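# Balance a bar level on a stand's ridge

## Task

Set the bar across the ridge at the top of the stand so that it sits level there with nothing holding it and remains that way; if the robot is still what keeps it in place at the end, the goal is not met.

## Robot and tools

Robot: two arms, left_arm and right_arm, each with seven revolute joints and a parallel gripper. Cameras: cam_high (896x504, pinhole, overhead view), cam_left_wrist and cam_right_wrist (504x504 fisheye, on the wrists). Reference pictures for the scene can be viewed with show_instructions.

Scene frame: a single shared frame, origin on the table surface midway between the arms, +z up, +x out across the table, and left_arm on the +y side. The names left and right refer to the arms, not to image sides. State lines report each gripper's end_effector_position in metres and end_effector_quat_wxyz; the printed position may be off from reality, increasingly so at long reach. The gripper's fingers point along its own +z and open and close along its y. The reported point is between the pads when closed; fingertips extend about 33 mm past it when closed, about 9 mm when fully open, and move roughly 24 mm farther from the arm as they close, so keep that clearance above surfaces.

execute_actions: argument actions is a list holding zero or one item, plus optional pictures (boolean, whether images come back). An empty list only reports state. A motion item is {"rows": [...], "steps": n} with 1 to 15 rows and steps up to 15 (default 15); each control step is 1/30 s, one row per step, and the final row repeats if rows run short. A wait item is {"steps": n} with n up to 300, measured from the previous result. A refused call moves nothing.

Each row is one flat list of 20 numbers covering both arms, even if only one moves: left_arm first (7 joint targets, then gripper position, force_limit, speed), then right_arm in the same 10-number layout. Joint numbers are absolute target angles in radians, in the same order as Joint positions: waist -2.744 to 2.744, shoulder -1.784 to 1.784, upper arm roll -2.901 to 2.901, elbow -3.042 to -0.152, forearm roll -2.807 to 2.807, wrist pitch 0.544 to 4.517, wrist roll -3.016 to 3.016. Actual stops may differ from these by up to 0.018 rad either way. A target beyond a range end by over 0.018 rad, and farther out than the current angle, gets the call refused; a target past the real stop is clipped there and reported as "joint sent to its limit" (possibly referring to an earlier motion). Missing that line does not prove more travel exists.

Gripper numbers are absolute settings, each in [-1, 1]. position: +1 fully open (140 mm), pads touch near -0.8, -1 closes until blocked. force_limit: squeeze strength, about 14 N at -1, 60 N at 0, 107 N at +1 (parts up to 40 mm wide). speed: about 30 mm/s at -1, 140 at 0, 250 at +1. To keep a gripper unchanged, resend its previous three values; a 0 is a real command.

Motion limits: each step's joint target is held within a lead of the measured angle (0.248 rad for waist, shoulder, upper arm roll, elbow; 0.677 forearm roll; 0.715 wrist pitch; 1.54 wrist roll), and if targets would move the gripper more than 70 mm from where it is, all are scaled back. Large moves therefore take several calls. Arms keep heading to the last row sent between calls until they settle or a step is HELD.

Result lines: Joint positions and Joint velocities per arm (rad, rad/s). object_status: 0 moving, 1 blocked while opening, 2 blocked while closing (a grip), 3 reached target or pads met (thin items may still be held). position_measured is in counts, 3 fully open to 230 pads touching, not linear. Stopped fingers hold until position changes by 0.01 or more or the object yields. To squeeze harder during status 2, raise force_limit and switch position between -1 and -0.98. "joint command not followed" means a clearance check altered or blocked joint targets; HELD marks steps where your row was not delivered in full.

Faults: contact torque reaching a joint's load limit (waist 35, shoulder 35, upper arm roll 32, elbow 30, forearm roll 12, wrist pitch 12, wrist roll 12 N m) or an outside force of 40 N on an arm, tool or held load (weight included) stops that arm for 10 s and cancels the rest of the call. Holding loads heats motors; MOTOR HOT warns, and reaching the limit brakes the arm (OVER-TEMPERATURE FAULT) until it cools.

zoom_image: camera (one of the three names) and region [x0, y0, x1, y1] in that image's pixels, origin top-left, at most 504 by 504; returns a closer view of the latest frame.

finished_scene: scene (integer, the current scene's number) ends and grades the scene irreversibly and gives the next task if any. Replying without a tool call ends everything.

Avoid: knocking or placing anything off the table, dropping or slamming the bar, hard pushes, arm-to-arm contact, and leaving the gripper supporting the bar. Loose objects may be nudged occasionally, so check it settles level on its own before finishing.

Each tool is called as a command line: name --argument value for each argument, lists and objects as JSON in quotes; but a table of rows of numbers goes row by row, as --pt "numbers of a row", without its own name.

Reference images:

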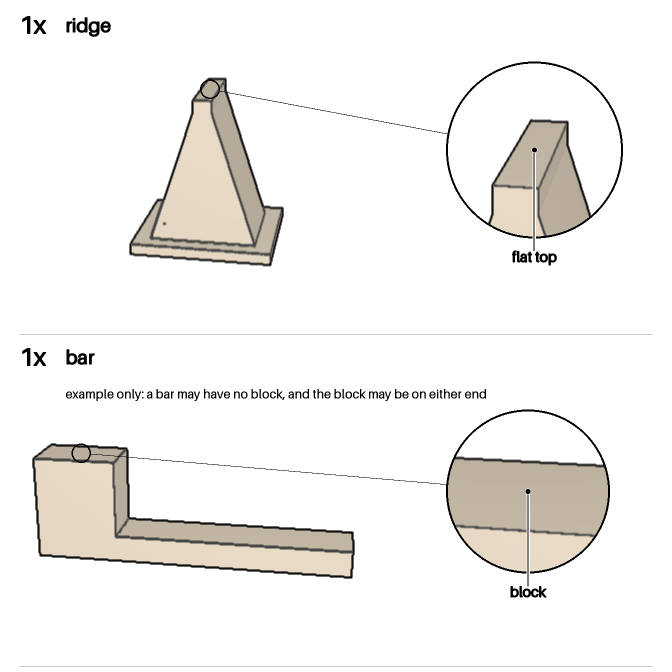

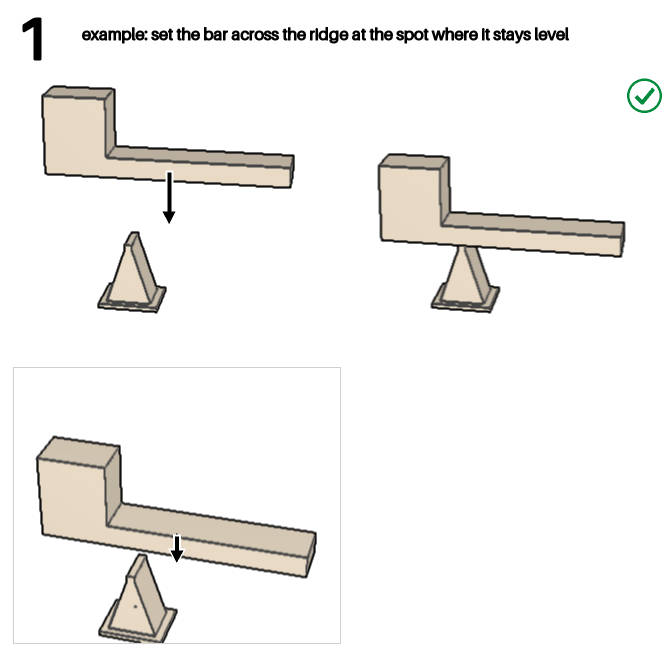

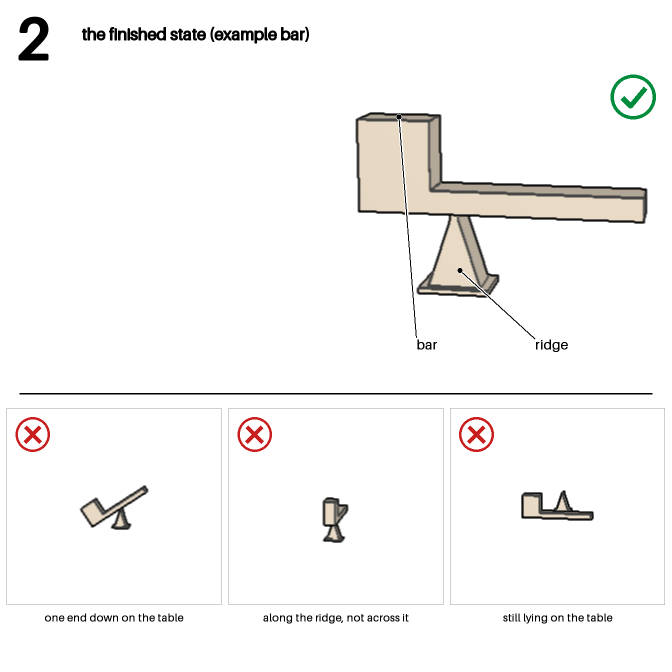

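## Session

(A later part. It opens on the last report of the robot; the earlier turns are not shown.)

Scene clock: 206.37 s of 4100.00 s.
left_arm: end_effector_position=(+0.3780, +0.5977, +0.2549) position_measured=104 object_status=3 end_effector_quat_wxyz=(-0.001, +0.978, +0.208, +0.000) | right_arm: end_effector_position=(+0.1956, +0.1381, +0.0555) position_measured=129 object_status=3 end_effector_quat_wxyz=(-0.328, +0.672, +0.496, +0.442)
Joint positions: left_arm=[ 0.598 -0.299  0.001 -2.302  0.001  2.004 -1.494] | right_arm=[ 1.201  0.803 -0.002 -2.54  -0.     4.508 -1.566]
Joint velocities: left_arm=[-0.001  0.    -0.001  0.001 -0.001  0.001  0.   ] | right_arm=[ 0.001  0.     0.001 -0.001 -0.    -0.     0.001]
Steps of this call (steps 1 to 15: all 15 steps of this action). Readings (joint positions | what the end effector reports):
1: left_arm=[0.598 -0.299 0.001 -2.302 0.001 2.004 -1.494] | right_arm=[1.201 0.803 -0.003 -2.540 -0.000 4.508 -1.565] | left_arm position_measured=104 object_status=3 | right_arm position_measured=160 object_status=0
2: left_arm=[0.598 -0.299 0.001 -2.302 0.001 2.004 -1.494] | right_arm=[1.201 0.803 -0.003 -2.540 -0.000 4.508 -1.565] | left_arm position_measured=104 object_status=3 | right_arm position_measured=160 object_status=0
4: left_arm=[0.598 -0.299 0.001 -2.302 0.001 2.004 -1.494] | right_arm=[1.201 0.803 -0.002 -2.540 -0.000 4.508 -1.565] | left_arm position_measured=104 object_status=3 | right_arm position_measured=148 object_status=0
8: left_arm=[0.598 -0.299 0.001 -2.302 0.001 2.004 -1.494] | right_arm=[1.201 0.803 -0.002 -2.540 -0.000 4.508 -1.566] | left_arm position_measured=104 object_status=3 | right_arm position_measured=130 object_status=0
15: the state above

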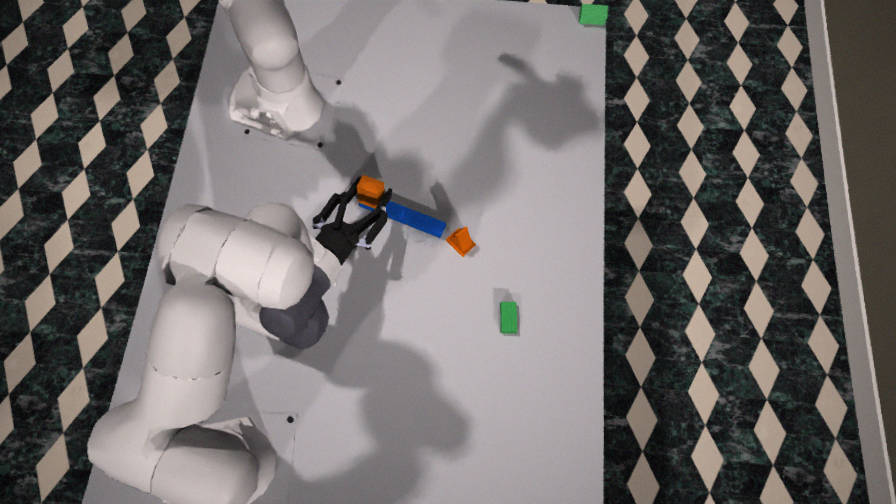

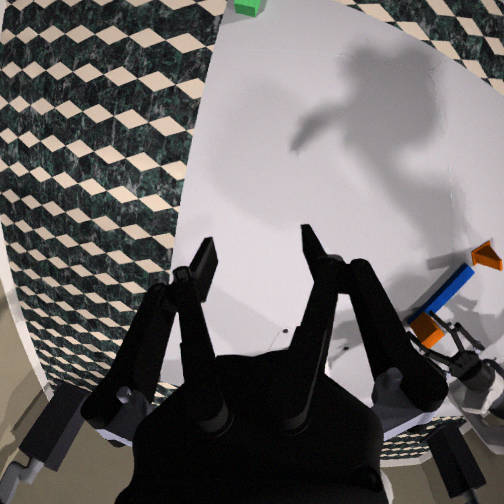

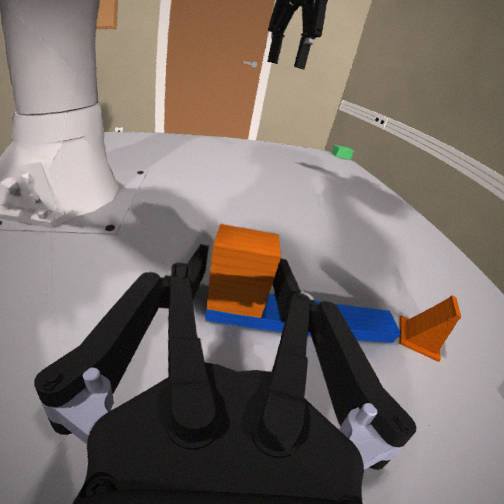

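execute_actions --actions '[{"rows":[[0.6,-0.3,0,-2.3,0,2.0,1.125,0.4,0,0,1.2,0.6,0,-2.56,0,4.45,-1.57,0,0.5,-0.5]]}]' --pictures false

execute_actions --actions '[{"rows":[[0.6,-0.3,0,-2.3,0,2.0,1.125,0.4,0,0,-0.3,-0.2,0,-2.5,0,3.2,-1.57,0,0.5,-0.5]]}]' --pictures false

execute_actions --actions '[{"steps":40}]' --pictures false

execute_actions --actions '[{"rows":[[-0.64,-0.362,0,-2.786,0,2.43,1.125,0.4,0,0,-0.3,-0.2,0,-2.5,0,3.2,-1.57,0,0.5,-0.5]]}]' --pictures false

execute_actions --actions '[{"steps":60}]'

Scene clock: 214.40 s of 4100.00 s.
left_arm: end_effector_position=(+0.3780, +0.5978, +0.2550) position_measured=78 object_status=3 end_effector_quat_wxyz=(-0.001, +0.715, -0.699, -0.000) | right_arm: end_effector_position=(+0.2064, +0.1738, +0.1610) position_measured=129 object_status=3 end_effector_quat_wxyz=(-0.361, +0.641, +0.472, +0.486)
Joint positions: left_arm=[ 0.598 -0.299  0.001 -2.302  0.001  2.004  0.475] | right_arm=[ 1.201  0.601 -0.002 -2.557 -0.     4.457 -1.566]
Joint velocities: left_arm=[ 0.002 -0.002  0.    -0.001 -0.001  0.     2.14 ] | right_arm=[-0.    -0.001 -0.    -0.006 -0.001 -0.026 -0.   ]
Steps of this call (steps 1 to 15: the robot went on to your last target; steps 16 to 90: nothing new was sent; then 4.53 s passed at rest; steps 91 to 105: all 15 steps of this action). Readings (joint positions | what the end effector reports):
91: left_arm=[0.598 -0.299 0.001 -2.302 0.001 2.004 -1.367] | right_arm=[1.201 0.788 -0.002 -2.548 -0.000 4.499 -1.566] | left_arm position_measured=104 object_status=0 | right_arm position_measured=129 object_status=3
92: left_arm=[0.598 -0.299 0.001 -2.302 0.001 2.004 -1.209] | right_arm=[1.201 0.754 -0.002 -2.554 -0.000 4.493 -1.566] | left_arm position_measured=98 object_status=0 | right_arm position_measured=129 object_status=3
94: left_arm=[0.598 -0.299 0.001 -2.302 0.001 2.004 -0.896] | right_arm=[1.201 0.680 -0.002 -2.556 -0.000 4.481 -1.566] | left_arm position_measured=83 object_status=0 | right_arm position_measured=129 object_status=3
98: left_arm=[0.598 -0.299 0.001 -2.302 0.001 2.004 -0.270] | right_arm=[1.201 0.605 -0.002 -2.554 -0.000 4.469 -1.566] | left_arm position_measured=78 object_status=0 | right_arm position_measured=129 object_status=3
105: the state above

Scene clock: 214.90 s of 4100.00 s.
left_arm: end_effector_position=(+0.3780, +0.5978, +0.2550) position_measured=78 object_status=3 end_effector_quat_wxyz=(+0.001, -0.510, +0.860, +0.000) | right_arm: end_effector_position=(+0.4655, +0.0848, +0.2389) position_measured=129 object_status=3 end_effector_quat_wxyz=(-0.215, +0.782, +0.363, +0.459)
Joint positions: left_arm=[ 0.598 -0.299  0.001 -2.302  0.001  2.004  0.997] | right_arm=[ 0.791  0.185  0.005 -2.512 -0.002  3.76  -1.566]
Joint velocities: left_arm=[ 0.     0.     0.001 -0.001 -0.001  0.     0.413] | right_arm=[-0.857 -0.875 -0.036  0.034  0.001 -1.168 -0.001]
Steps of this call (steps 1 to 15: all 15 steps of this action). Readings (joint positions | what the end effector reports):
1: left_arm=[0.598 -0.299 0.001 -2.302 0.001 2.004 0.542] | right_arm=[1.186 0.588 0.006 -2.558 -0.002 4.417 -1.566] | left_arm position_measured=78 object_status=3 | right_arm position_measured=129 object_status=3
2: left_arm=[0.598 -0.299 0.001 -2.302 0.001 2.004 0.603] | right_arm=[1.162 0.562 0.009 -2.554 -0.002 4.367 -1.566] | left_arm position_measured=78 object_status=3 | right_arm position_measured=129 object_status=3
4: left_arm=[0.598 -0.299 0.001 -2.302 0.001 2.004 0.705] | right_arm=[1.107 0.505 0.010 -2.543 -0.002 4.271 -1.566] | left_arm position_measured=78 object_status=3 | right_arm position_measured=129 object_status=3
8: left_arm=[0.598 -0.299 0.001 -2.302 0.001 2.004 0.853] | right_arm=[0.992 0.389 0.008 -2.526 -0.002 4.081 -1.566] | left_arm position_measured=78 object_status=3 | right_arm position_measured=129 object_status=3
15: the state above

Scene clock: 216.23 s of 4100.00 s.
left_arm: end_effector_position=(+0.3780, +0.5978, +0.2550) position_measured=78 object_status=3 end_effector_quat_wxyz=(+0.000, -0.457, +0.890, +0.000) | right_arm: end_effector_position=(+0.6631, -0.6016, +0.3381) position_measured=129 object_status=3 end_effector_quat_wxyz=(+0.048, +0.892, -0.105, +0.437)
Joint positions: left_arm=[ 0.598 -0.299  0.001 -2.302  0.001  2.004  1.12 ] | right_arm=[-0.297 -0.198 -0.006 -2.501 -0.     3.214 -1.566]
Joint velocities: left_arm=[ 0.     0.    -0.001  0.002 -0.001 -0.001  0.005] | right_arm=[-0.018 -0.003  0.023 -0.     0.    -0.066  0.001]
Steps of this call (steps 1 to 40: the robot went on to your last target). Readings (joint positions | what the end effector reports):
1: left_arm=[0.598 -0.299 0.001 -2.302 0.001 2.004 1.009] | right_arm=[0.761 0.156 0.005 -2.511 -0.002 3.721 -1.566] | left_arm position_measured=78 object_status=3 | right_arm position_measured=129 object_status=3
2: left_arm=[0.598 -0.299 0.001 -2.302 0.001 2.004 1.021] | right_arm=[0.732 0.127 0.004 -2.510 -0.002 3.685 -1.566] | left_arm position_measured=78 object_status=3 | right_arm position_measured=129 object_status=3
4: left_arm=[0.598 -0.299 0.001 -2.302 0.001 2.004 1.041] | right_arm=[0.673 0.068 0.003 -2.509 -0.002 3.621 -1.566] | left_arm position_measured=78 object_status=3 | right_arm position_measured=129 object_status=3
8: left_arm=[0.598 -0.299 0.001 -2.302 0.001 2.004 1.069] | right_arm=[0.555 -0.041 0.002 -2.505 -0.002 3.519 -1.566] | left_arm position_measured=78 object_status=3 | right_arm position_measured=129 object_status=3
40: the state above

Scene clock: 216.73 s of 4100.00 s.
left_arm: end_effector_position=(+0.3299, +0.3265, +0.1074) position_measured=78 object_status=3 end_effector_quat_wxyz=(-0.028, -0.150, +0.988, +0.009) | right_arm: end_effector_position=(+0.6624, -0.5990, +0.3351) position_measured=129 object_status=3 end_effector_quat_wxyz=(+0.048, +0.894, -0.103, +0.433)
Joint positions: left_arm=[-0.049 -0.352  0.003 -2.753  0.002  2.341  1.12 ] | right_arm=[-0.298 -0.198 -0.003 -2.501 -0.     3.203 -1.566]
Joint velocities: left_arm=[-1.654 -0.025 -0.09  -0.288  0.     0.35   0.001] | right_arm=[ 0.    -0.001  0.001  0.001  0.    -0.004  0.002]
Steps of this call (steps 1 to 15: all 15 steps of this action). Readings (joint positions | what the end effector reports):
1: left_arm=[0.574 -0.309 0.013 -2.326 0.002 2.039 1.120] | right_arm=[-0.298 -0.198 -0.006 -2.501 -0.000 3.212 -1.566] | left_arm position_measured=78 object_status=3 | right_arm position_measured=129 object_status=3
2: left_arm=[0.539 -0.322 0.017 -2.364 0.002 2.075 1.120] | right_arm=[-0.298 -0.198 -0.005 -2.501 -0.000 3.210 -1.566] | left_arm position_measured=78 object_status=3 | right_arm position_measured=129 object_status=3
4: left_arm=[0.463 -0.336 0.013 -2.438 0.002 2.136 1.120] | right_arm=[-0.298 -0.198 -0.003 -2.501 -0.000 3.208 -1.566] | left_arm position_measured=78 object_status=3 | right_arm position_measured=129 object_status=3
8: left_arm=[0.309 -0.348 0.005 -2.586 0.002 2.226 1.120] | right_arm=[-0.298 -0.198 -0.003 -2.501 -0.000 3.205 -1.566] | left_arm position_measured=78 object_status=3 | right_arm position_measured=129 object_status=3
15: the state above

Scene clock: 218.73 s of 4100.00 s.
left_arm: end_effector_position=(+0.2490, +0.1303, +0.1047) position_measured=78 object_status=3 end_effector_quat_wxyz=(+0.002, +0.146, +0.989, -0.000) | right_arm: end_effector_position=(+0.6623, -0.5989, +0.3349) position_measured=129 object_status=3 end_effector_quat_wxyz=(+0.048, +0.894, -0.103, +0.433)
Joint positions: left_arm=[-0.638 -0.361 -0.001 -2.784  0.002  2.426  1.121] | right_arm=[-0.298 -0.198 -0.003 -2.501 -0.     3.203 -1.566]
Joint velocities: left_arm=[0.001 0.001 0.001 0.001 0.001 0.    0.001] | right_arm=[-0.    -0.    -0.001 -0.    -0.001  0.    -0.   ]
Steps of this call (steps 1 to 30: the robot went on to your last target; steps 31 to 60: nothing new was sent). Readings (joint positions | what the end effector reports):
1: left_arm=[-0.107 -0.353 0.002 -2.761 0.002 2.352 1.120] | right_arm=[-0.298 -0.198 -0.003 -2.501 -0.000 3.203 -1.566] | left_arm position_measured=78 object_status=3 | right_arm position_measured=129 object_status=3
2: left_arm=[-0.165 -0.354 0.001 -2.766 0.002 2.362 1.120] | right_arm=[-0.298 -0.198 -0.003 -2.501 -0.000 3.203 -1.566] | left_arm position_measured=78 object_status=3 | right_arm position_measured=129 object_status=3
4: left_arm=[-0.281 -0.356 0.001 -2.773 0.002 2.378 1.120] | right_arm=[-0.298 -0.198 -0.003 -2.501 -0.000 3.203 -1.566] | left_arm position_measured=78 object_status=3 | right_arm position_measured=129 object_status=3
8: left_arm=[-0.512 -0.359 0.000 -2.778 0.002 2.401 1.120] | right_arm=[-0.298 -0.198 -0.003 -2.501 -0.000 3.203 -1.566] | left_arm position_measured=78 object_status=3 | right_arm position_measured=129 object_status=3
60: the state above
All arms were judged still, so your last target was given up. Only a new action makes them travel on or press farther. Fingers that are still opening or closing keep moving.

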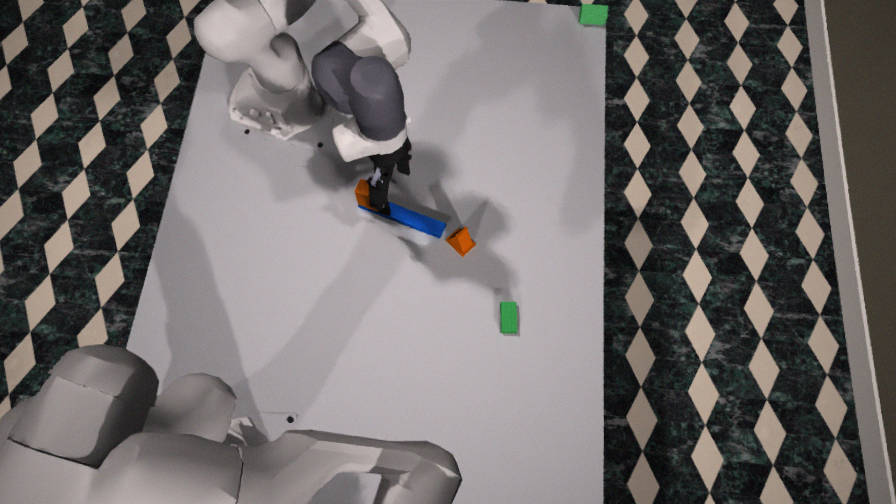

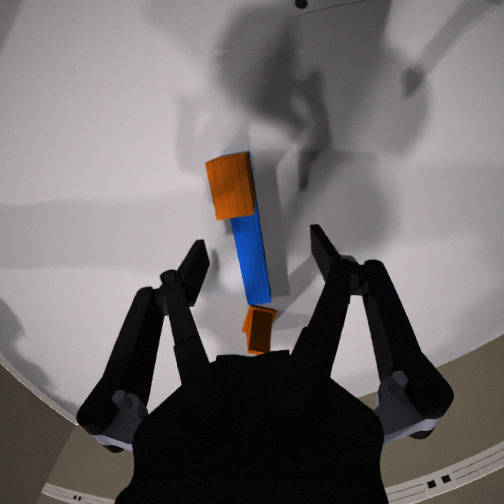

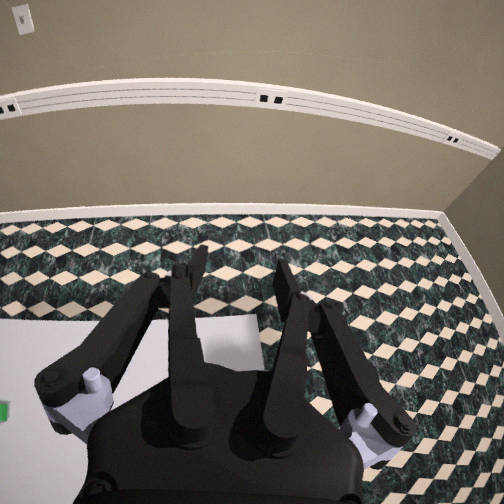

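execute_actions --actions '[{"rows":[[-0.668,-0.142,0,-2.789,0,2.652,1.097,0.4,0,0,-0.3,-0.2,0,-2.5,0,3.2,-1.57,0,0.5,-0.5]]}]' --pictures false

execute_actions --actions '[{"steps":25}]' --pictures false

execute_actions --actions '[{"rows":[[-0.668,-0.142,0,-2.789,0,2.652,1.097,-1,0,0,-0.3,-0.2,0,-2.5,0,3.2,-1.57,0,0.5,-0.5]]}]' --pictures false

execute_actions --actions '[{"steps":15}]'

Scene clock: 224.97 s of 4100.00 s.
left_arm: end_effector_position=(+0.2463, +0.1188, +0.0389) position_measured=78 object_status=3 end_effector_quat_wxyz=(-0.005, +0.151, +0.989, +0.004) | right_arm: end_effector_position=(+0.6623, -0.5989, +0.3349) position_measured=129 object_status=3 end_effector_quat_wxyz=(+0.048, +0.894, -0.103, +0.432)
Joint positions: left_arm=[-0.666 -0.143 -0.    -2.791  0.001  2.636  1.105] | right_arm=[-0.298 -0.198 -0.002 -2.501 -0.     3.203 -1.566]
Joint velocities: left_arm=[-0.001  0.001  0.001  0.     0.     0.074 -0.013] | right_arm=[-0.001  0.     0.001  0.     0.001 -0.001 -0.001]
Steps of this call (steps 1 to 90: nothing new was sent; then 2.73 s passed at rest; steps 91 to 105: all 15 steps of this action). Readings (joint positions | what the end effector reports):
91: left_arm=[-0.643 -0.332 0.001 -2.778 0.001 2.460 1.120] | right_arm=[-0.298 -0.198 -0.002 -2.501 -0.000 3.203 -1.566] | left_arm position_measured=78 object_status=3 | right_arm position_measured=129 object_status=3
92: left_arm=[-0.650 -0.274 0.001 -2.774 0.001 2.497 1.118] | right_arm=[-0.298 -0.198 -0.002 -2.501 -0.000 3.203 -1.566] | left_arm position_measured=78 object_status=3 | right_arm position_measured=129 object_status=3
94: left_arm=[-0.660 -0.189 0.000 -2.784 0.001 2.545 1.114] | right_arm=[-0.298 -0.198 -0.002 -2.501 -0.000 3.203 -1.566] | left_arm position_measured=78 object_status=3 | right_arm position_measured=129 object_status=3
98: left_arm=[-0.665 -0.144 -0.000 -2.792 0.001 2.598 1.110] | right_arm=[-0.298 -0.198 -0.002 -2.501 -0.000 3.203 -1.566] | left_arm position_measured=78 object_status=3 | right_arm position_measured=129 object_status=3
105: the state above

Scene clock: 225.80 s of 4100.00 s.
left_arm: end_effector_position=(+0.2490, +0.1161, +0.0399) position_measured=78 object_status=3 end_effector_quat_wxyz=(+0.000, +0.149, +0.989, +0.000) | right_arm: end_effector_position=(+0.6623, -0.5989, +0.3349) position_measured=129 object_status=3 end_effector_quat_wxyz=(+0.048, +0.894, -0.103, +0.432)
Joint positions: left_arm=[-0.666 -0.143 -0.    -2.791  0.001  2.648  1.101] | right_arm=[-0.298 -0.198 -0.002 -2.501 -0.     3.203 -1.566]
Joint velocities: left_arm=[ 0.    -0.001 -0.    -0.002 -0.001  0.001 -0.002] | right_arm=[-0.001  0.     0.     0.    -0.001  0.001  0.001]
Steps of this call (steps 1 to 25: the robot went on to your last target). Readings (joint positions | what the end effector reports):
1: left_arm=[-0.666 -0.143 -0.000 -2.791 0.001 2.638 1.104] | right_arm=[-0.298 -0.198 -0.002 -2.501 -0.000 3.203 -1.566] | left_arm position_measured=78 object_status=3 | right_arm position_measured=129 object_status=3
2: left_arm=[-0.666 -0.143 -0.000 -2.791 0.001 2.640 1.104] | right_arm=[-0.298 -0.198 -0.002 -2.501 -0.000 3.203 -1.566] | left_arm position_measured=78 object_status=3 | right_arm position_measured=129 object_status=3
4: left_arm=[-0.666 -0.143 -0.000 -2.791 0.001 2.642 1.103] | right_arm=[-0.298 -0.198 -0.002 -2.501 -0.000 3.203 -1.566] | left_arm position_measured=78 object_status=3 | right_arm position_measured=129 object_status=3
8: left_arm=[-0.666 -0.143 -0.000 -2.791 0.001 2.645 1.103] | right_arm=[-0.298 -0.198 -0.002 -2.501 -0.000 3.203 -1.566] | left_arm position_measured=78 object_status=3 | right_arm position_measured=129 object_status=3
25: the state above

Scene clock: 226.30 s of 4100.00 s.
left_arm: end_effector_position=(+0.2495, +0.1156, +0.0403) position_measured=182 object_status=0 end_effector_quat_wxyz=(+0.001, +0.149, +0.989, -0.000) | right_arm: end_effector_position=(+0.6623, -0.5989, +0.3349) position_measured=129 object_status=3 end_effector_quat_wxyz=(+0.048, +0.894, -0.103, +0.432)
Joint positions: left_arm=[-0.666 -0.143 -0.    -2.79   0.001  2.648  1.101] | right_arm=[-0.298 -0.198 -0.002 -2.501 -0.     3.203 -1.566]
Joint velocities: left_arm=[ 0.     0.    -0.     0.005  0.001  0.001  0.001] | right_arm=[-0.     0.001 -0.001  0.001  0.001  0.    -0.001]
Steps of this call (steps 1 to 15: all 15 steps of this action). Readings (joint positions | what the end effector reports):
1: left_arm=[-0.666 -0.143 -0.000 -2.791 0.001 2.648 1.101] | right_arm=[-0.298 -0.198 -0.002 -2.501 -0.000 3.203 -1.566] | left_arm position_measured=78 object_status=0 | right_arm position_measured=129 object_status=3
2: left_arm=[-0.666 -0.143 -0.000 -2.791 0.001 2.648 1.101] | right_arm=[-0.298 -0.198 -0.002 -2.501 -0.000 3.203 -1.566] | left_arm position_measured=84 object_status=0 | right_arm position_measured=129 object_status=3
4: left_arm=[-0.666 -0.143 -0.000 -2.791 0.001 2.648 1.101] | right_arm=[-0.298 -0.198 -0.002 -2.501 -0.000 3.203 -1.566] | left_arm position_measured=99 object_status=0 | right_arm position_measured=129 object_status=3
8: left_arm=[-0.666 -0.143 -0.000 -2.791 0.001 2.648 1.101] | right_arm=[-0.298 -0.198 -0.002 -2.501 -0.000 3.203 -1.566] | left_arm position_measured=129 object_status=0 | right_arm position_measured=129 object_status=3
15: the state above

Scene clock: 226.80 s of 4100.00 s.
left_arm: end_effector_position=(+0.2494, +0.1156, +0.0402) position_measured=186 object_status=2 end_effector_quat_wxyz=(+0.001, +0.149, +0.989, -0.000) | right_arm: end_effector_position=(+0.6623, -0.5989, +0.3349) position_measured=129 object_status=3 end_effector_quat_wxyz=(+0.048, +0.894, -0.103, +0.432)
Joint positions: left_arm=[-0.666 -0.143 -0.    -2.79   0.001  2.648  1.101] | right_arm=[-0.298 -0.198 -0.002 -2.501 -0.     3.203 -1.566]
Joint velocities: left_arm=[-0.     0.    -0.    -0.001  0.    -0.001  0.   ] | right_arm=[-0.    -0.001 -0.001 -0.001 -0.    -0.001 -0.001]
Steps of this call (steps 1 to 15: the robot went on to your last target). Readings (joint positions | what the end effector reports):
1: left_arm=[-0.666 -0.143 -0.000 -2.790 0.001 2.648 1.101] | right_arm=[-0.298 -0.198 -0.002 -2.501 -0.000 3.203 -1.566] | left_arm position_measured=186 object_status=0 | right_arm position_measured=129 object_status=3
2: left_arm=[-0.666 -0.143 -0.000 -2.790 0.001 2.648 1.101] | right_arm=[-0.298 -0.198 -0.002 -2.501 -0.000 3.203 -1.566] | left_arm position_measured=186 object_status=0 | right_arm position_measured=129 object_status=3
4: left_arm=[-0.666 -0.143 -0.000 -2.790 0.001 2.648 1.101] | right_arm=[-0.298 -0.198 -0.002 -2.501 -0.000 3.203 -1.566] | left_arm position_measured=186 object_status=0 | right_arm position_measured=129 object_status=3
8: left_arm=[-0.666 -0.143 -0.000 -2.790 0.001 2.648 1.101] | right_arm=[-0.298 -0.198 -0.002 -2.501 -0.000 3.203 -1.566] | left_arm position_measured=186 object_status=2 | right_arm position_measured=129 object_status=3
15: the state above
All arms were judged still, so your last target was given up. Only a new action makes them travel on or press farther. Fingers that are still opening or closing keep moving.

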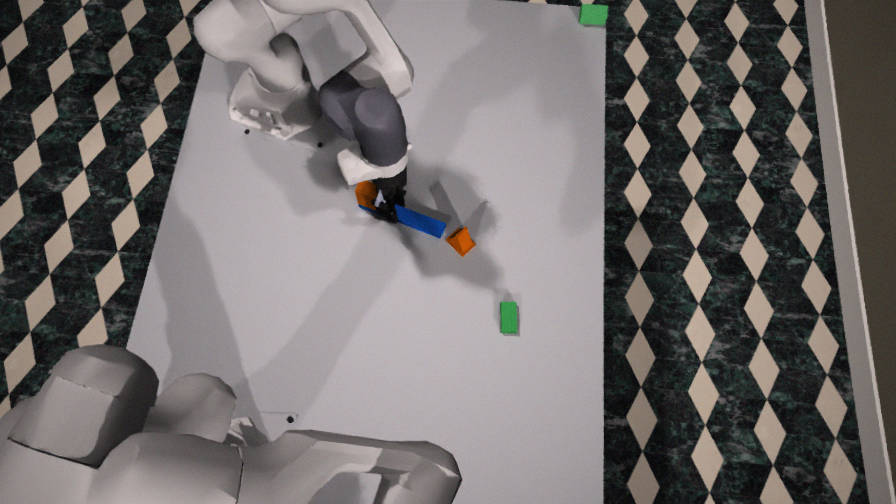

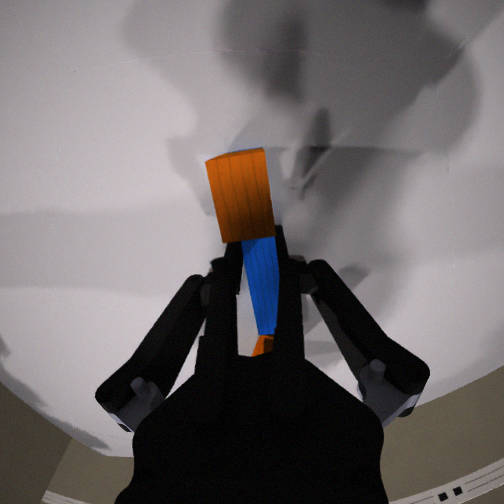

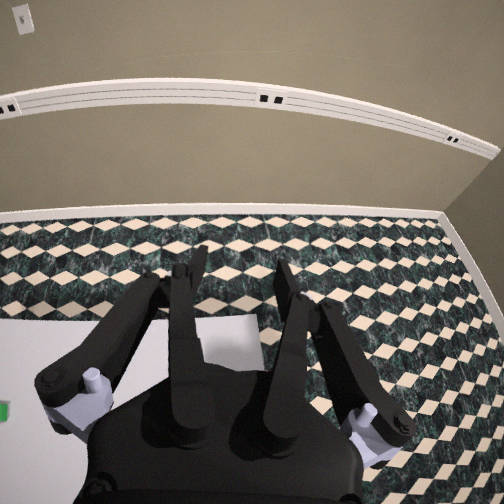

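Bar ~2.5 mm back vs attempt 2: reuse that pose, 1 mm lower.

execute_actions --actions '[{"rows":[[-0.668,-0.42,0,-2.7,0,2.29,1.097,-1,0,0,-0.3,-0.2,0,-2.5,0,3.2,-1.57,0,0.5,-0.5]]}]' --pictures false

execute_actions --actions '[{"rows":[[-0.56,0,0,-2.3,0,2.305,-0.2,-1,0,0,-0.3,-0.2,0,-2.5,0,3.2,-1.57,0,0.5,-0.5]]}]' --pictures false

execute_actions --actions '[{"rows":[[-0.56,0,0,-2.3,0,2.305,-1.49,-1,0,0,-0.3,-0.2,0,-2.5,0,3.2,-1.57,0,0.5,-0.5]]}]' --pictures false

execute_actions --actions '[{"steps":60}]' --pictures false

execute_actions --actions '[{"rows":[[-0.56,0.04,0,-2.317,0,2.362,-1.49,-1,0,0,-0.3,-0.2,0,-2.5,0,3.2,-1.57,0,0.5,-0.5]]}]' --pictures false

execute_actions --actions '[{"rows":[[-0.56,0.053,0,-2.322,0,2.38,-1.49,-1,0,0,-0.3,-0.2,0,-2.5,0,3.2,-1.57,0,0.5,-0.5]]}]'

execute_actions --actions '[{"rows":[[-0.56,0.053,0,-2.322,0,2.38,-1.49,-0.38,0,0,-0.3,-0.2,0,-2.5,0,3.2,-1.57,0,0.5,-0.5]],"steps":6}]' --pictures false

execute_actions --actions '[{"rows":[[-0.56,0.053,0,-2.322,0,2.38,-1.49,-1,0,0,-0.3,-0.2,0,-2.5,0,3.2,-1.57,0,0.5,-0.5]],"steps":10}]'

Scene clock: 238.57 s of 4100.00 s.
left_arm: end_effector_position=(+0.2581, +0.1074, +0.1530) position_measured=186 object_status=2 end_effector_quat_wxyz=(+0.016, +0.149, +0.989, -0.010) | right_arm: end_effector_position=(+0.6623, -0.5989, +0.3349) position_measured=129 object_status=3 end_effector_quat_wxyz=(+0.048, +0.894, -0.103, +0.432)
Joint positions: left_arm=[-0.666 -0.42  -0.    -2.699  0.001  2.317  1.101] | right_arm=[-0.298 -0.198 -0.002 -2.501 -0.     3.203 -1.566]
Joint velocities: left_arm=[ 0.    -0.001 -0.    -0.003 -0.    -0.145 -0.001] | right_arm=[ 0.001 -0.    -0.002 -0.001  0.     0.    -0.   ]
Steps of this call (steps 1 to 90: nothing new was sent; then 8.27 s passed at rest; steps 91 to 105: all 15 steps of this action). Readings (joint positions | what the end effector reports):
91: left_arm=[-0.666 -0.162 -0.000 -2.785 0.001 2.608 1.101] | right_arm=[-0.298 -0.198 -0.002 -2.501 -0.000 3.203 -1.566] | left_arm position_measured=186 object_status=2 | right_arm position_measured=129 object_status=3
92: left_arm=[-0.666 -0.209 -0.000 -2.775 0.001 2.564 1.101] | right_arm=[-0.298 -0.198 -0.002 -2.501 -0.000 3.203 -1.566] | left_arm position_measured=186 object_status=2 | right_arm position_measured=129 object_status=3
94: left_arm=[-0.666 -0.309 -0.000 -2.740 0.001 2.486 1.101] | right_arm=[-0.298 -0.198 -0.002 -2.501 -0.000 3.203 -1.566] | left_arm position_measured=186 object_status=2 | right_arm position_measured=129 object_status=3
98: left_arm=[-0.666 -0.414 -0.000 -2.697 0.001 2.387 1.101] | right_arm=[-0.298 -0.198 -0.002 -2.501 -0.000 3.203 -1.566] | left_arm position_measured=186 object_status=2 | right_arm position_measured=129 object_status=3
105: the state above

Scene clock: 239.07 s of 4100.00 s.
left_arm: end_effector_position=(+0.3793, +0.0648, +0.1342) position_measured=186 object_status=2 end_effector_quat_wxyz=(+0.001, -0.400, +0.916, -0.001) | right_arm: end_effector_position=(+0.6623, -0.5989, +0.3349) position_measured=129 object_status=3 end_effector_quat_wxyz=(+0.048, +0.894, -0.103, +0.432)
Joint positions: left_arm=[-0.562  0.001  0.001 -2.306  0.001  2.308  0.084] | right_arm=[-0.298 -0.198 -0.002 -2.501 -0.     3.203 -1.566]
Joint velocities: left_arm=[-0.     0.002 -0.     0.038 -0.    -0.    -0.931] | right_arm=[-0.     0.001  0.     0.001 -0.     0.001 -0.001]
Steps of this call (steps 1 to 15: all 15 steps of this action). Readings (joint positions | what the end effector reports):
1: left_arm=[-0.650 -0.387 -0.006 -2.664 0.001 2.305 1.017] | right_arm=[-0.298 -0.198 -0.002 -2.501 -0.000 3.203 -1.566] | left_arm position_measured=186 object_status=2 | right_arm position_measured=129 object_status=3
2: left_arm=[-0.629 -0.326 -0.006 -2.602 0.001 2.305 0.919] | right_arm=[-0.298 -0.198 -0.002 -2.501 -0.000 3.203 -1.566] | left_arm position_measured=186 object_status=2 | right_arm position_measured=129 object_status=3
4: left_arm=[-0.597 -0.204 -0.003 -2.477 0.001 2.305 0.738] | right_arm=[-0.298 -0.198 -0.002 -2.501 -0.000 3.203 -1.566] | left_arm position_measured=186 object_status=2 | right_arm position_measured=129 object_status=3
8: left_arm=[-0.567 -0.032 0.001 -2.333 0.001 2.308 0.408] | right_arm=[-0.298 -0.198 -0.002 -2.501 -0.000 3.203 -1.566] | left_arm position_measured=186 object_status=2 | right_arm position_measured=129 object_status=3
15: the state above

Scene clock: 239.57 s of 4100.00 s.
left_arm: end_effector_position=(+0.3801, +0.0641, +0.1351) position_measured=186 object_status=2 end_effector_quat_wxyz=(-0.000, +0.863, -0.505, +0.002) | right_arm: end_effector_position=(+0.6623, -0.5989, +0.3349) position_measured=129 object_status=3 end_effector_quat_wxyz=(+0.048, +0.894, -0.103, +0.432)
Joint positions: left_arm=[-0.562  0.001  0.001 -2.303  0.001  2.307 -1.176] | right_arm=[-0.298 -0.198 -0.002 -2.501 -0.     3.203 -1.566]
Joint velocities: left_arm=[-0.    -0.001  0.    -0.001 -0.     0.    -1.025] | right_arm=[-0.    -0.001 -0.    -0.001 -0.    -0.001 -0.001]
Steps of this call (steps 1 to 15: all 15 steps of this action). Readings (joint positions | what the end effector reports):
1: left_arm=[-0.562 0.001 0.001 -2.305 0.001 2.307 -0.049] | right_arm=[-0.298 -0.198 -0.002 -2.501 -0.000 3.203 -1.566] | left_arm position_measured=186 object_status=2 | right_arm position_measured=129 object_status=3
2: left_arm=[-0.562 0.001 0.001 -2.304 0.001 2.307 -0.197] | right_arm=[-0.298 -0.198 -0.002 -2.501 -0.000 3.203 -1.566] | left_arm position_measured=186 object_status=2 | right_arm position_measured=129 object_status=3
4: left_arm=[-0.562 0.001 0.001 -2.304 0.001 2.307 -0.451] | right_arm=[-0.298 -0.198 -0.002 -2.501 -0.000 3.203 -1.566] | left_arm position_measured=186 object_status=2 | right_arm position_measured=129 object_status=3
8: left_arm=[-0.562 0.001 0.001 -2.303 0.001 2.307 -0.819] | right_arm=[-0.298 -0.198 -0.002 -2.501 -0.000 3.203 -1.566] | left_arm position_measured=186 object_status=2 | right_arm position_measured=129 object_status=3
15: the state above

Scene clock: 241.57 s of 4100.00 s.
left_arm: end_effector_position=(+0.3802, +0.0641, +0.1351) position_measured=186 object_status=2 end_effector_quat_wxyz=(+0.000, +0.931, -0.365, +0.002) | right_arm: end_effector_position=(+0.6623, -0.5989, +0.3349) position_measured=129 object_status=3 end_effector_quat_wxyz=(+0.048, +0.894, -0.103, +0.432)
Joint positions: left_arm=[-0.562  0.001  0.001 -2.303  0.001  2.307 -1.486] | right_arm=[-0.298 -0.198 -0.002 -2.501 -0.     3.203 -1.566]
Joint velocities: left_arm=[ 0.001 -0.    -0.    -0.002 -0.     0.001 -0.   ] | right_arm=[-0.002  0.001 -0.    -0.    -0.001  0.001  0.   ]
Steps of this call (steps 1 to 45: the robot went on to your last target; steps 46 to 60: nothing new was sent). Readings (joint positions | what the end effector reports):
1: left_arm=[-0.562 0.001 0.001 -2.303 0.001 2.307 -1.209] | right_arm=[-0.298 -0.198 -0.002 -2.501 -0.000 3.203 -1.566] | left_arm position_measured=186 object_status=2 | right_arm position_measured=129 object_status=3
2: left_arm=[-0.562 0.001 0.001 -2.303 0.001 2.307 -1.237] | right_arm=[-0.298 -0.198 -0.002 -2.501 -0.000 3.203 -1.566] | left_arm position_measured=186 object_status=2 | right_arm position_measured=129 object_status=3
4: left_arm=[-0.562 0.001 0.001 -2.303 0.001 2.307 -1.286] | right_arm=[-0.298 -0.198 -0.002 -2.501 -0.000 3.203 -1.566] | left_arm position_measured=186 object_status=2 | right_arm position_measured=129 object_status=3
8: left_arm=[-0.562 0.001 0.001 -2.303 0.001 2.307 -1.357] | right_arm=[-0.298 -0.198 -0.002 -2.501 -0.000 3.203 -1.566] | left_arm position_measured=186 object_status=2 | right_arm position_measured=129 object_status=3
60: the state above
All arms were judged still, so your last target was given up. Only a new action makes them travel on or press farther. Fingers that are still opening or closing keep moving.

Scene clock: 242.07 s of 4100.00 s.
left_arm: end_effector_position=(+0.3791, +0.0650, +0.1119) position_measured=186 object_status=2 end_effector_quat_wxyz=(-0.001, +0.931, -0.365, -0.003) | right_arm: end_effector_position=(+0.6623, -0.5989, +0.3349) position_measured=129 object_status=3 end_effector_quat_wxyz=(+0.048, +0.894, -0.103, +0.432)
Joint positions: left_arm=[-0.562  0.042  0.001 -2.318  0.001  2.354 -1.486] | right_arm=[-0.298 -0.198 -0.002 -2.501 -0.     3.203 -1.566]
Joint velocities: left_arm=[ 0.     0.     0.002  0.001 -0.     0.016 -0.   ] | right_arm=[-0.    -0.001  0.     0.    -0.001  0.001 -0.   ]
Steps of this call (steps 1 to 15: all 15 steps of this action). Readings (joint positions | what the end effector reports):
1: left_arm=[-0.562 0.004 0.001 -2.304 0.001 2.315 -1.486] | right_arm=[-0.298 -0.198 -0.002 -2.501 -0.000 3.203 -1.566] | left_arm position_measured=186 object_status=2 | right_arm position_measured=129 object_status=3
2: left_arm=[-0.562 0.013 0.001 -2.305 0.001 2.324 -1.486] | right_arm=[-0.298 -0.198 -0.002 -2.501 -0.000 3.203 -1.566] | left_arm position_measured=186 object_status=2 | right_arm position_measured=129 object_status=3
4: left_arm=[-0.562 0.030 0.001 -2.312 0.001 2.334 -1.486] | right_arm=[-0.298 -0.198 -0.002 -2.501 -0.000 3.203 -1.566] | left_arm position_measured=186 object_status=2 | right_arm position_measured=129 object_status=3
8: left_arm=[-0.562 0.042 0.001 -2.318 0.001 2.345 -1.486] | right_arm=[-0.298 -0.198 -0.002 -2.501 -0.000 3.203 -1.566] | left_arm position_measured=186 object_status=2 | right_arm position_measured=129 object_status=3
15: the state above

Scene clock: 242.57 s of 4100.00 s.
left_arm: end_effector_position=(+0.3805, +0.0639, +0.1063) position_measured=186 object_status=2 end_effector_quat_wxyz=(-0.000, +0.931, -0.365, -0.000) | right_arm: end_effector_position=(+0.6623, -0.5989, +0.3349) position_measured=129 object_status=3 end_effector_quat_wxyz=(+0.048, +0.894, -0.103, +0.432)
Joint positions: left_arm=[-0.562  0.053  0.001 -2.321  0.001  2.374 -1.486] | right_arm=[-0.298 -0.198 -0.002 -2.501 -0.     3.203 -1.566]
Joint velocities: left_arm=[ 0.    -0.     0.     0.001 -0.     0.006 -0.001] | right_arm=[-0.    -0.     0.     0.001 -0.001 -0.    -0.001]
Steps of this call (steps 1 to 15: all 15 steps of this action). Readings (joint positions | what the end effector reports):
1: left_arm=[-0.562 0.043 0.001 -2.318 0.001 2.357 -1.486] | right_arm=[-0.298 -0.198 -0.002 -2.501 -0.000 3.203 -1.566] | left_arm position_measured=186 object_status=2 | right_arm position_measured=129 object_status=3
2: left_arm=[-0.562 0.046 0.001 -2.318 0.001 2.361 -1.486] | right_arm=[-0.298 -0.198 -0.002 -2.501 -0.000 3.203 -1.566] | left_arm position_measured=186 object_status=2 | right_arm position_measured=129 object_status=3
4: left_arm=[-0.562 0.050 0.001 -2.320 0.001 2.365 -1.486] | right_arm=[-0.298 -0.198 -0.002 -2.501 -0.000 3.203 -1.566] | left_arm position_measured=186 object_status=2 | right_arm position_measured=129 object_status=3
8: left_arm=[-0.562 0.053 0.001 -2.321 0.001 2.370 -1.486] | right_arm=[-0.298 -0.198 -0.002 -2.501 -0.000 3.203 -1.566] | left_arm position_measured=186 object_status=2 | right_arm position_measured=129 object_status=3
15: the state above

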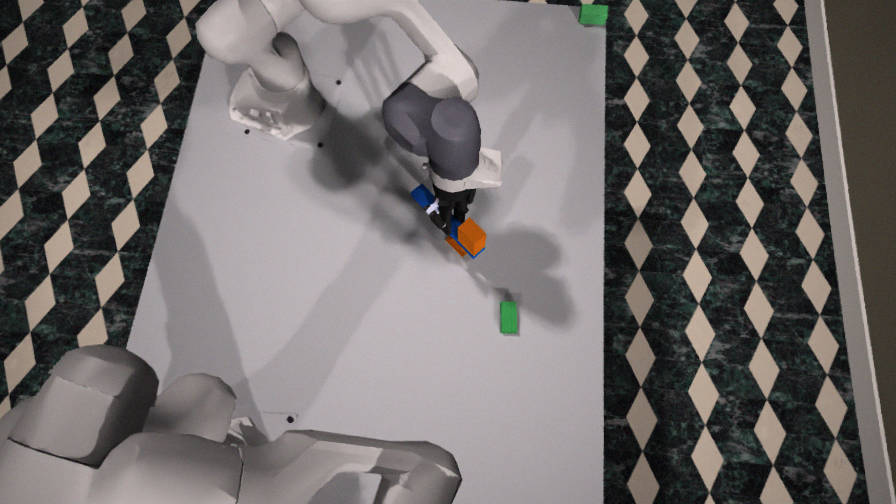

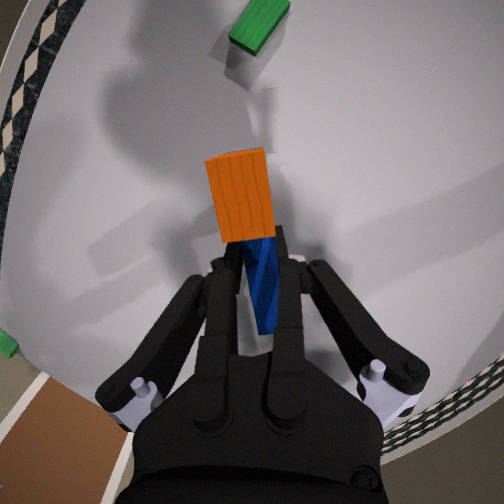

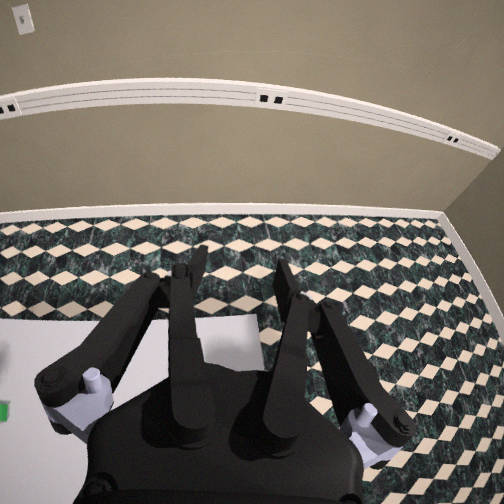

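Scene clock: 242.77 s of 4100.00 s.
left_arm: end_effector_position=(+0.3808, +0.0636, +0.1064) position_measured=177 object_status=0 end_effector_quat_wxyz=(-0.000, +0.931, -0.365, +0.000) | right_arm: end_effector_position=(+0.6623, -0.5989, +0.3349) position_measured=129 object_status=3 end_effector_quat_wxyz=(+0.048, +0.894, -0.103, +0.432)
Joint positions: left_arm=[-0.562  0.053  0.001 -2.321  0.001  2.375 -1.486] | right_arm=[-0.298 -0.198 -0.002 -2.501 -0.     3.203 -1.566]
Joint velocities: left_arm=[-0.     0.001 -0.001  0.    -0.001  0.005  0.001] | right_arm=[ 0.    -0.    -0.     0.001 -0.001 -0.     0.001]
Steps of this call (steps 1 to 6: all 6 steps of this action). Readings (joint positions | what the end effector reports):
1: left_arm=[-0.562 0.053 0.001 -2.321 0.001 2.374 -1.486] | right_arm=[-0.298 -0.198 -0.002 -2.501 -0.000 3.203 -1.566] | left_arm position_measured=186 object_status=0 | right_arm position_measured=129 object_status=3
2: left_arm=[-0.562 0.053 0.001 -2.321 0.001 2.374 -1.486] | right_arm=[-0.298 -0.198 -0.002 -2.501 -0.000 3.203 -1.566] | left_arm position_measured=186 object_status=0 | right_arm position_measured=129 object_status=3
4: left_arm=[-0.562 0.053 0.001 -2.321 0.001 2.375 -1.486] | right_arm=[-0.298 -0.198 -0.002 -2.501 -0.000 3.203 -1.566] | left_arm position_measured=177 object_status=0 | right_arm position_measured=129 object_status=3
6: the state above

Scene clock: 243.10 s of 4100.00 s.
left_arm: end_effector_position=(+0.3809, +0.0635, +0.1065) position_measured=186 object_status=2 end_effector_quat_wxyz=(-0.000, +0.931, -0.365, +0.000) | right_arm: end_effector_position=(+0.6623, -0.5989, +0.3349) position_measured=129 object_status=3 end_effector_quat_wxyz=(+0.048, +0.894, -0.103, +0.432)
Joint positions: left_arm=[-0.562  0.053  0.001 -2.321  0.001  2.375 -1.486] | right_arm=[-0.298 -0.198 -0.002 -2.501 -0.     3.203 -1.566]
Joint velocities: left_arm=[ 0.001  0.     0.001 -0.001  0.     0.001 -0.001] | right_arm=[-0.001  0.    -0.    -0.    -0.001  0.    -0.001]
Steps of this call (steps 1 to 10: all 10 steps of this action). Readings (joint positions | what the end effector reports):
1: left_arm=[-0.562 0.053 0.001 -2.321 0.001 2.375 -1.486] | right_arm=[-0.298 -0.198 -0.002 -2.501 -0.000 3.203 -1.566] | left_arm position_measured=177 object_status=0 | right_arm position_measured=129 object_status=3
2: left_arm=[-0.562 0.053 0.001 -2.321 0.001 2.375 -1.486] | right_arm=[-0.298 -0.198 -0.002 -2.501 -0.000 3.203 -1.566] | left_arm position_measured=182 object_status=0 | right_arm position_measured=129 object_status=3
4: left_arm=[-0.562 0.053 0.001 -2.321 0.001 2.375 -1.486] | right_arm=[-0.298 -0.198 -0.002 -2.501 -0.000 3.203 -1.566] | left_arm position_measured=186 object_status=0 | right_arm position_measured=129 object_status=3
8: left_arm=[-0.562 0.053 0.001 -2.321 0.001 2.375 -1.486] | right_arm=[-0.298 -0.198 -0.002 -2.501 -0.000 3.203 -1.566] | left_arm position_measured=186 object_status=2 | right_arm position_measured=129 object_status=3
10: the state above

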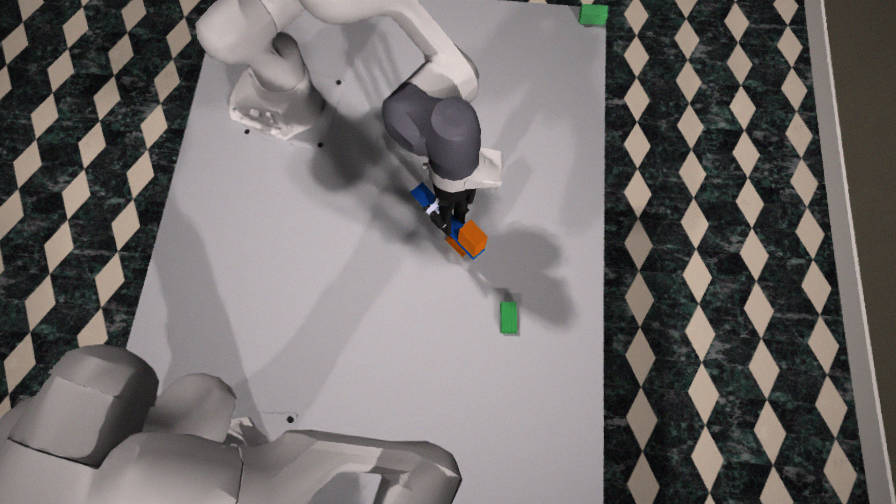

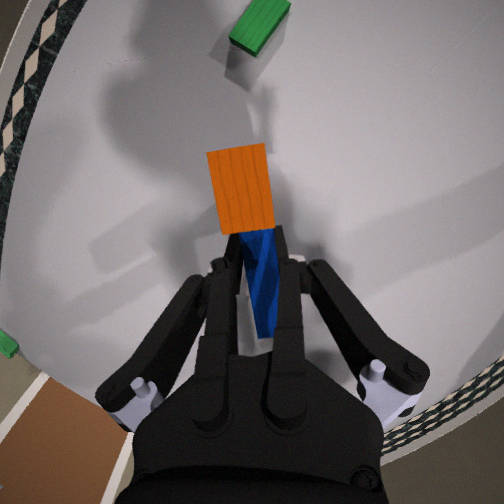

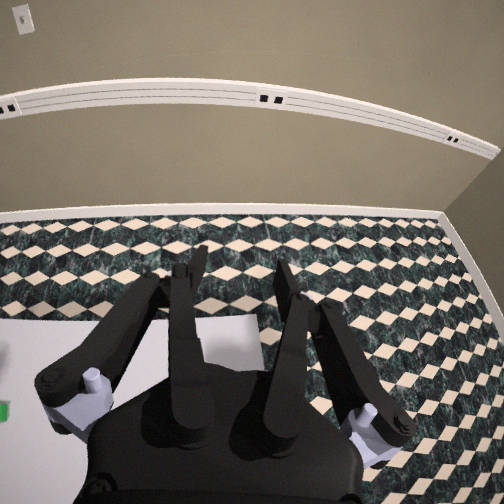

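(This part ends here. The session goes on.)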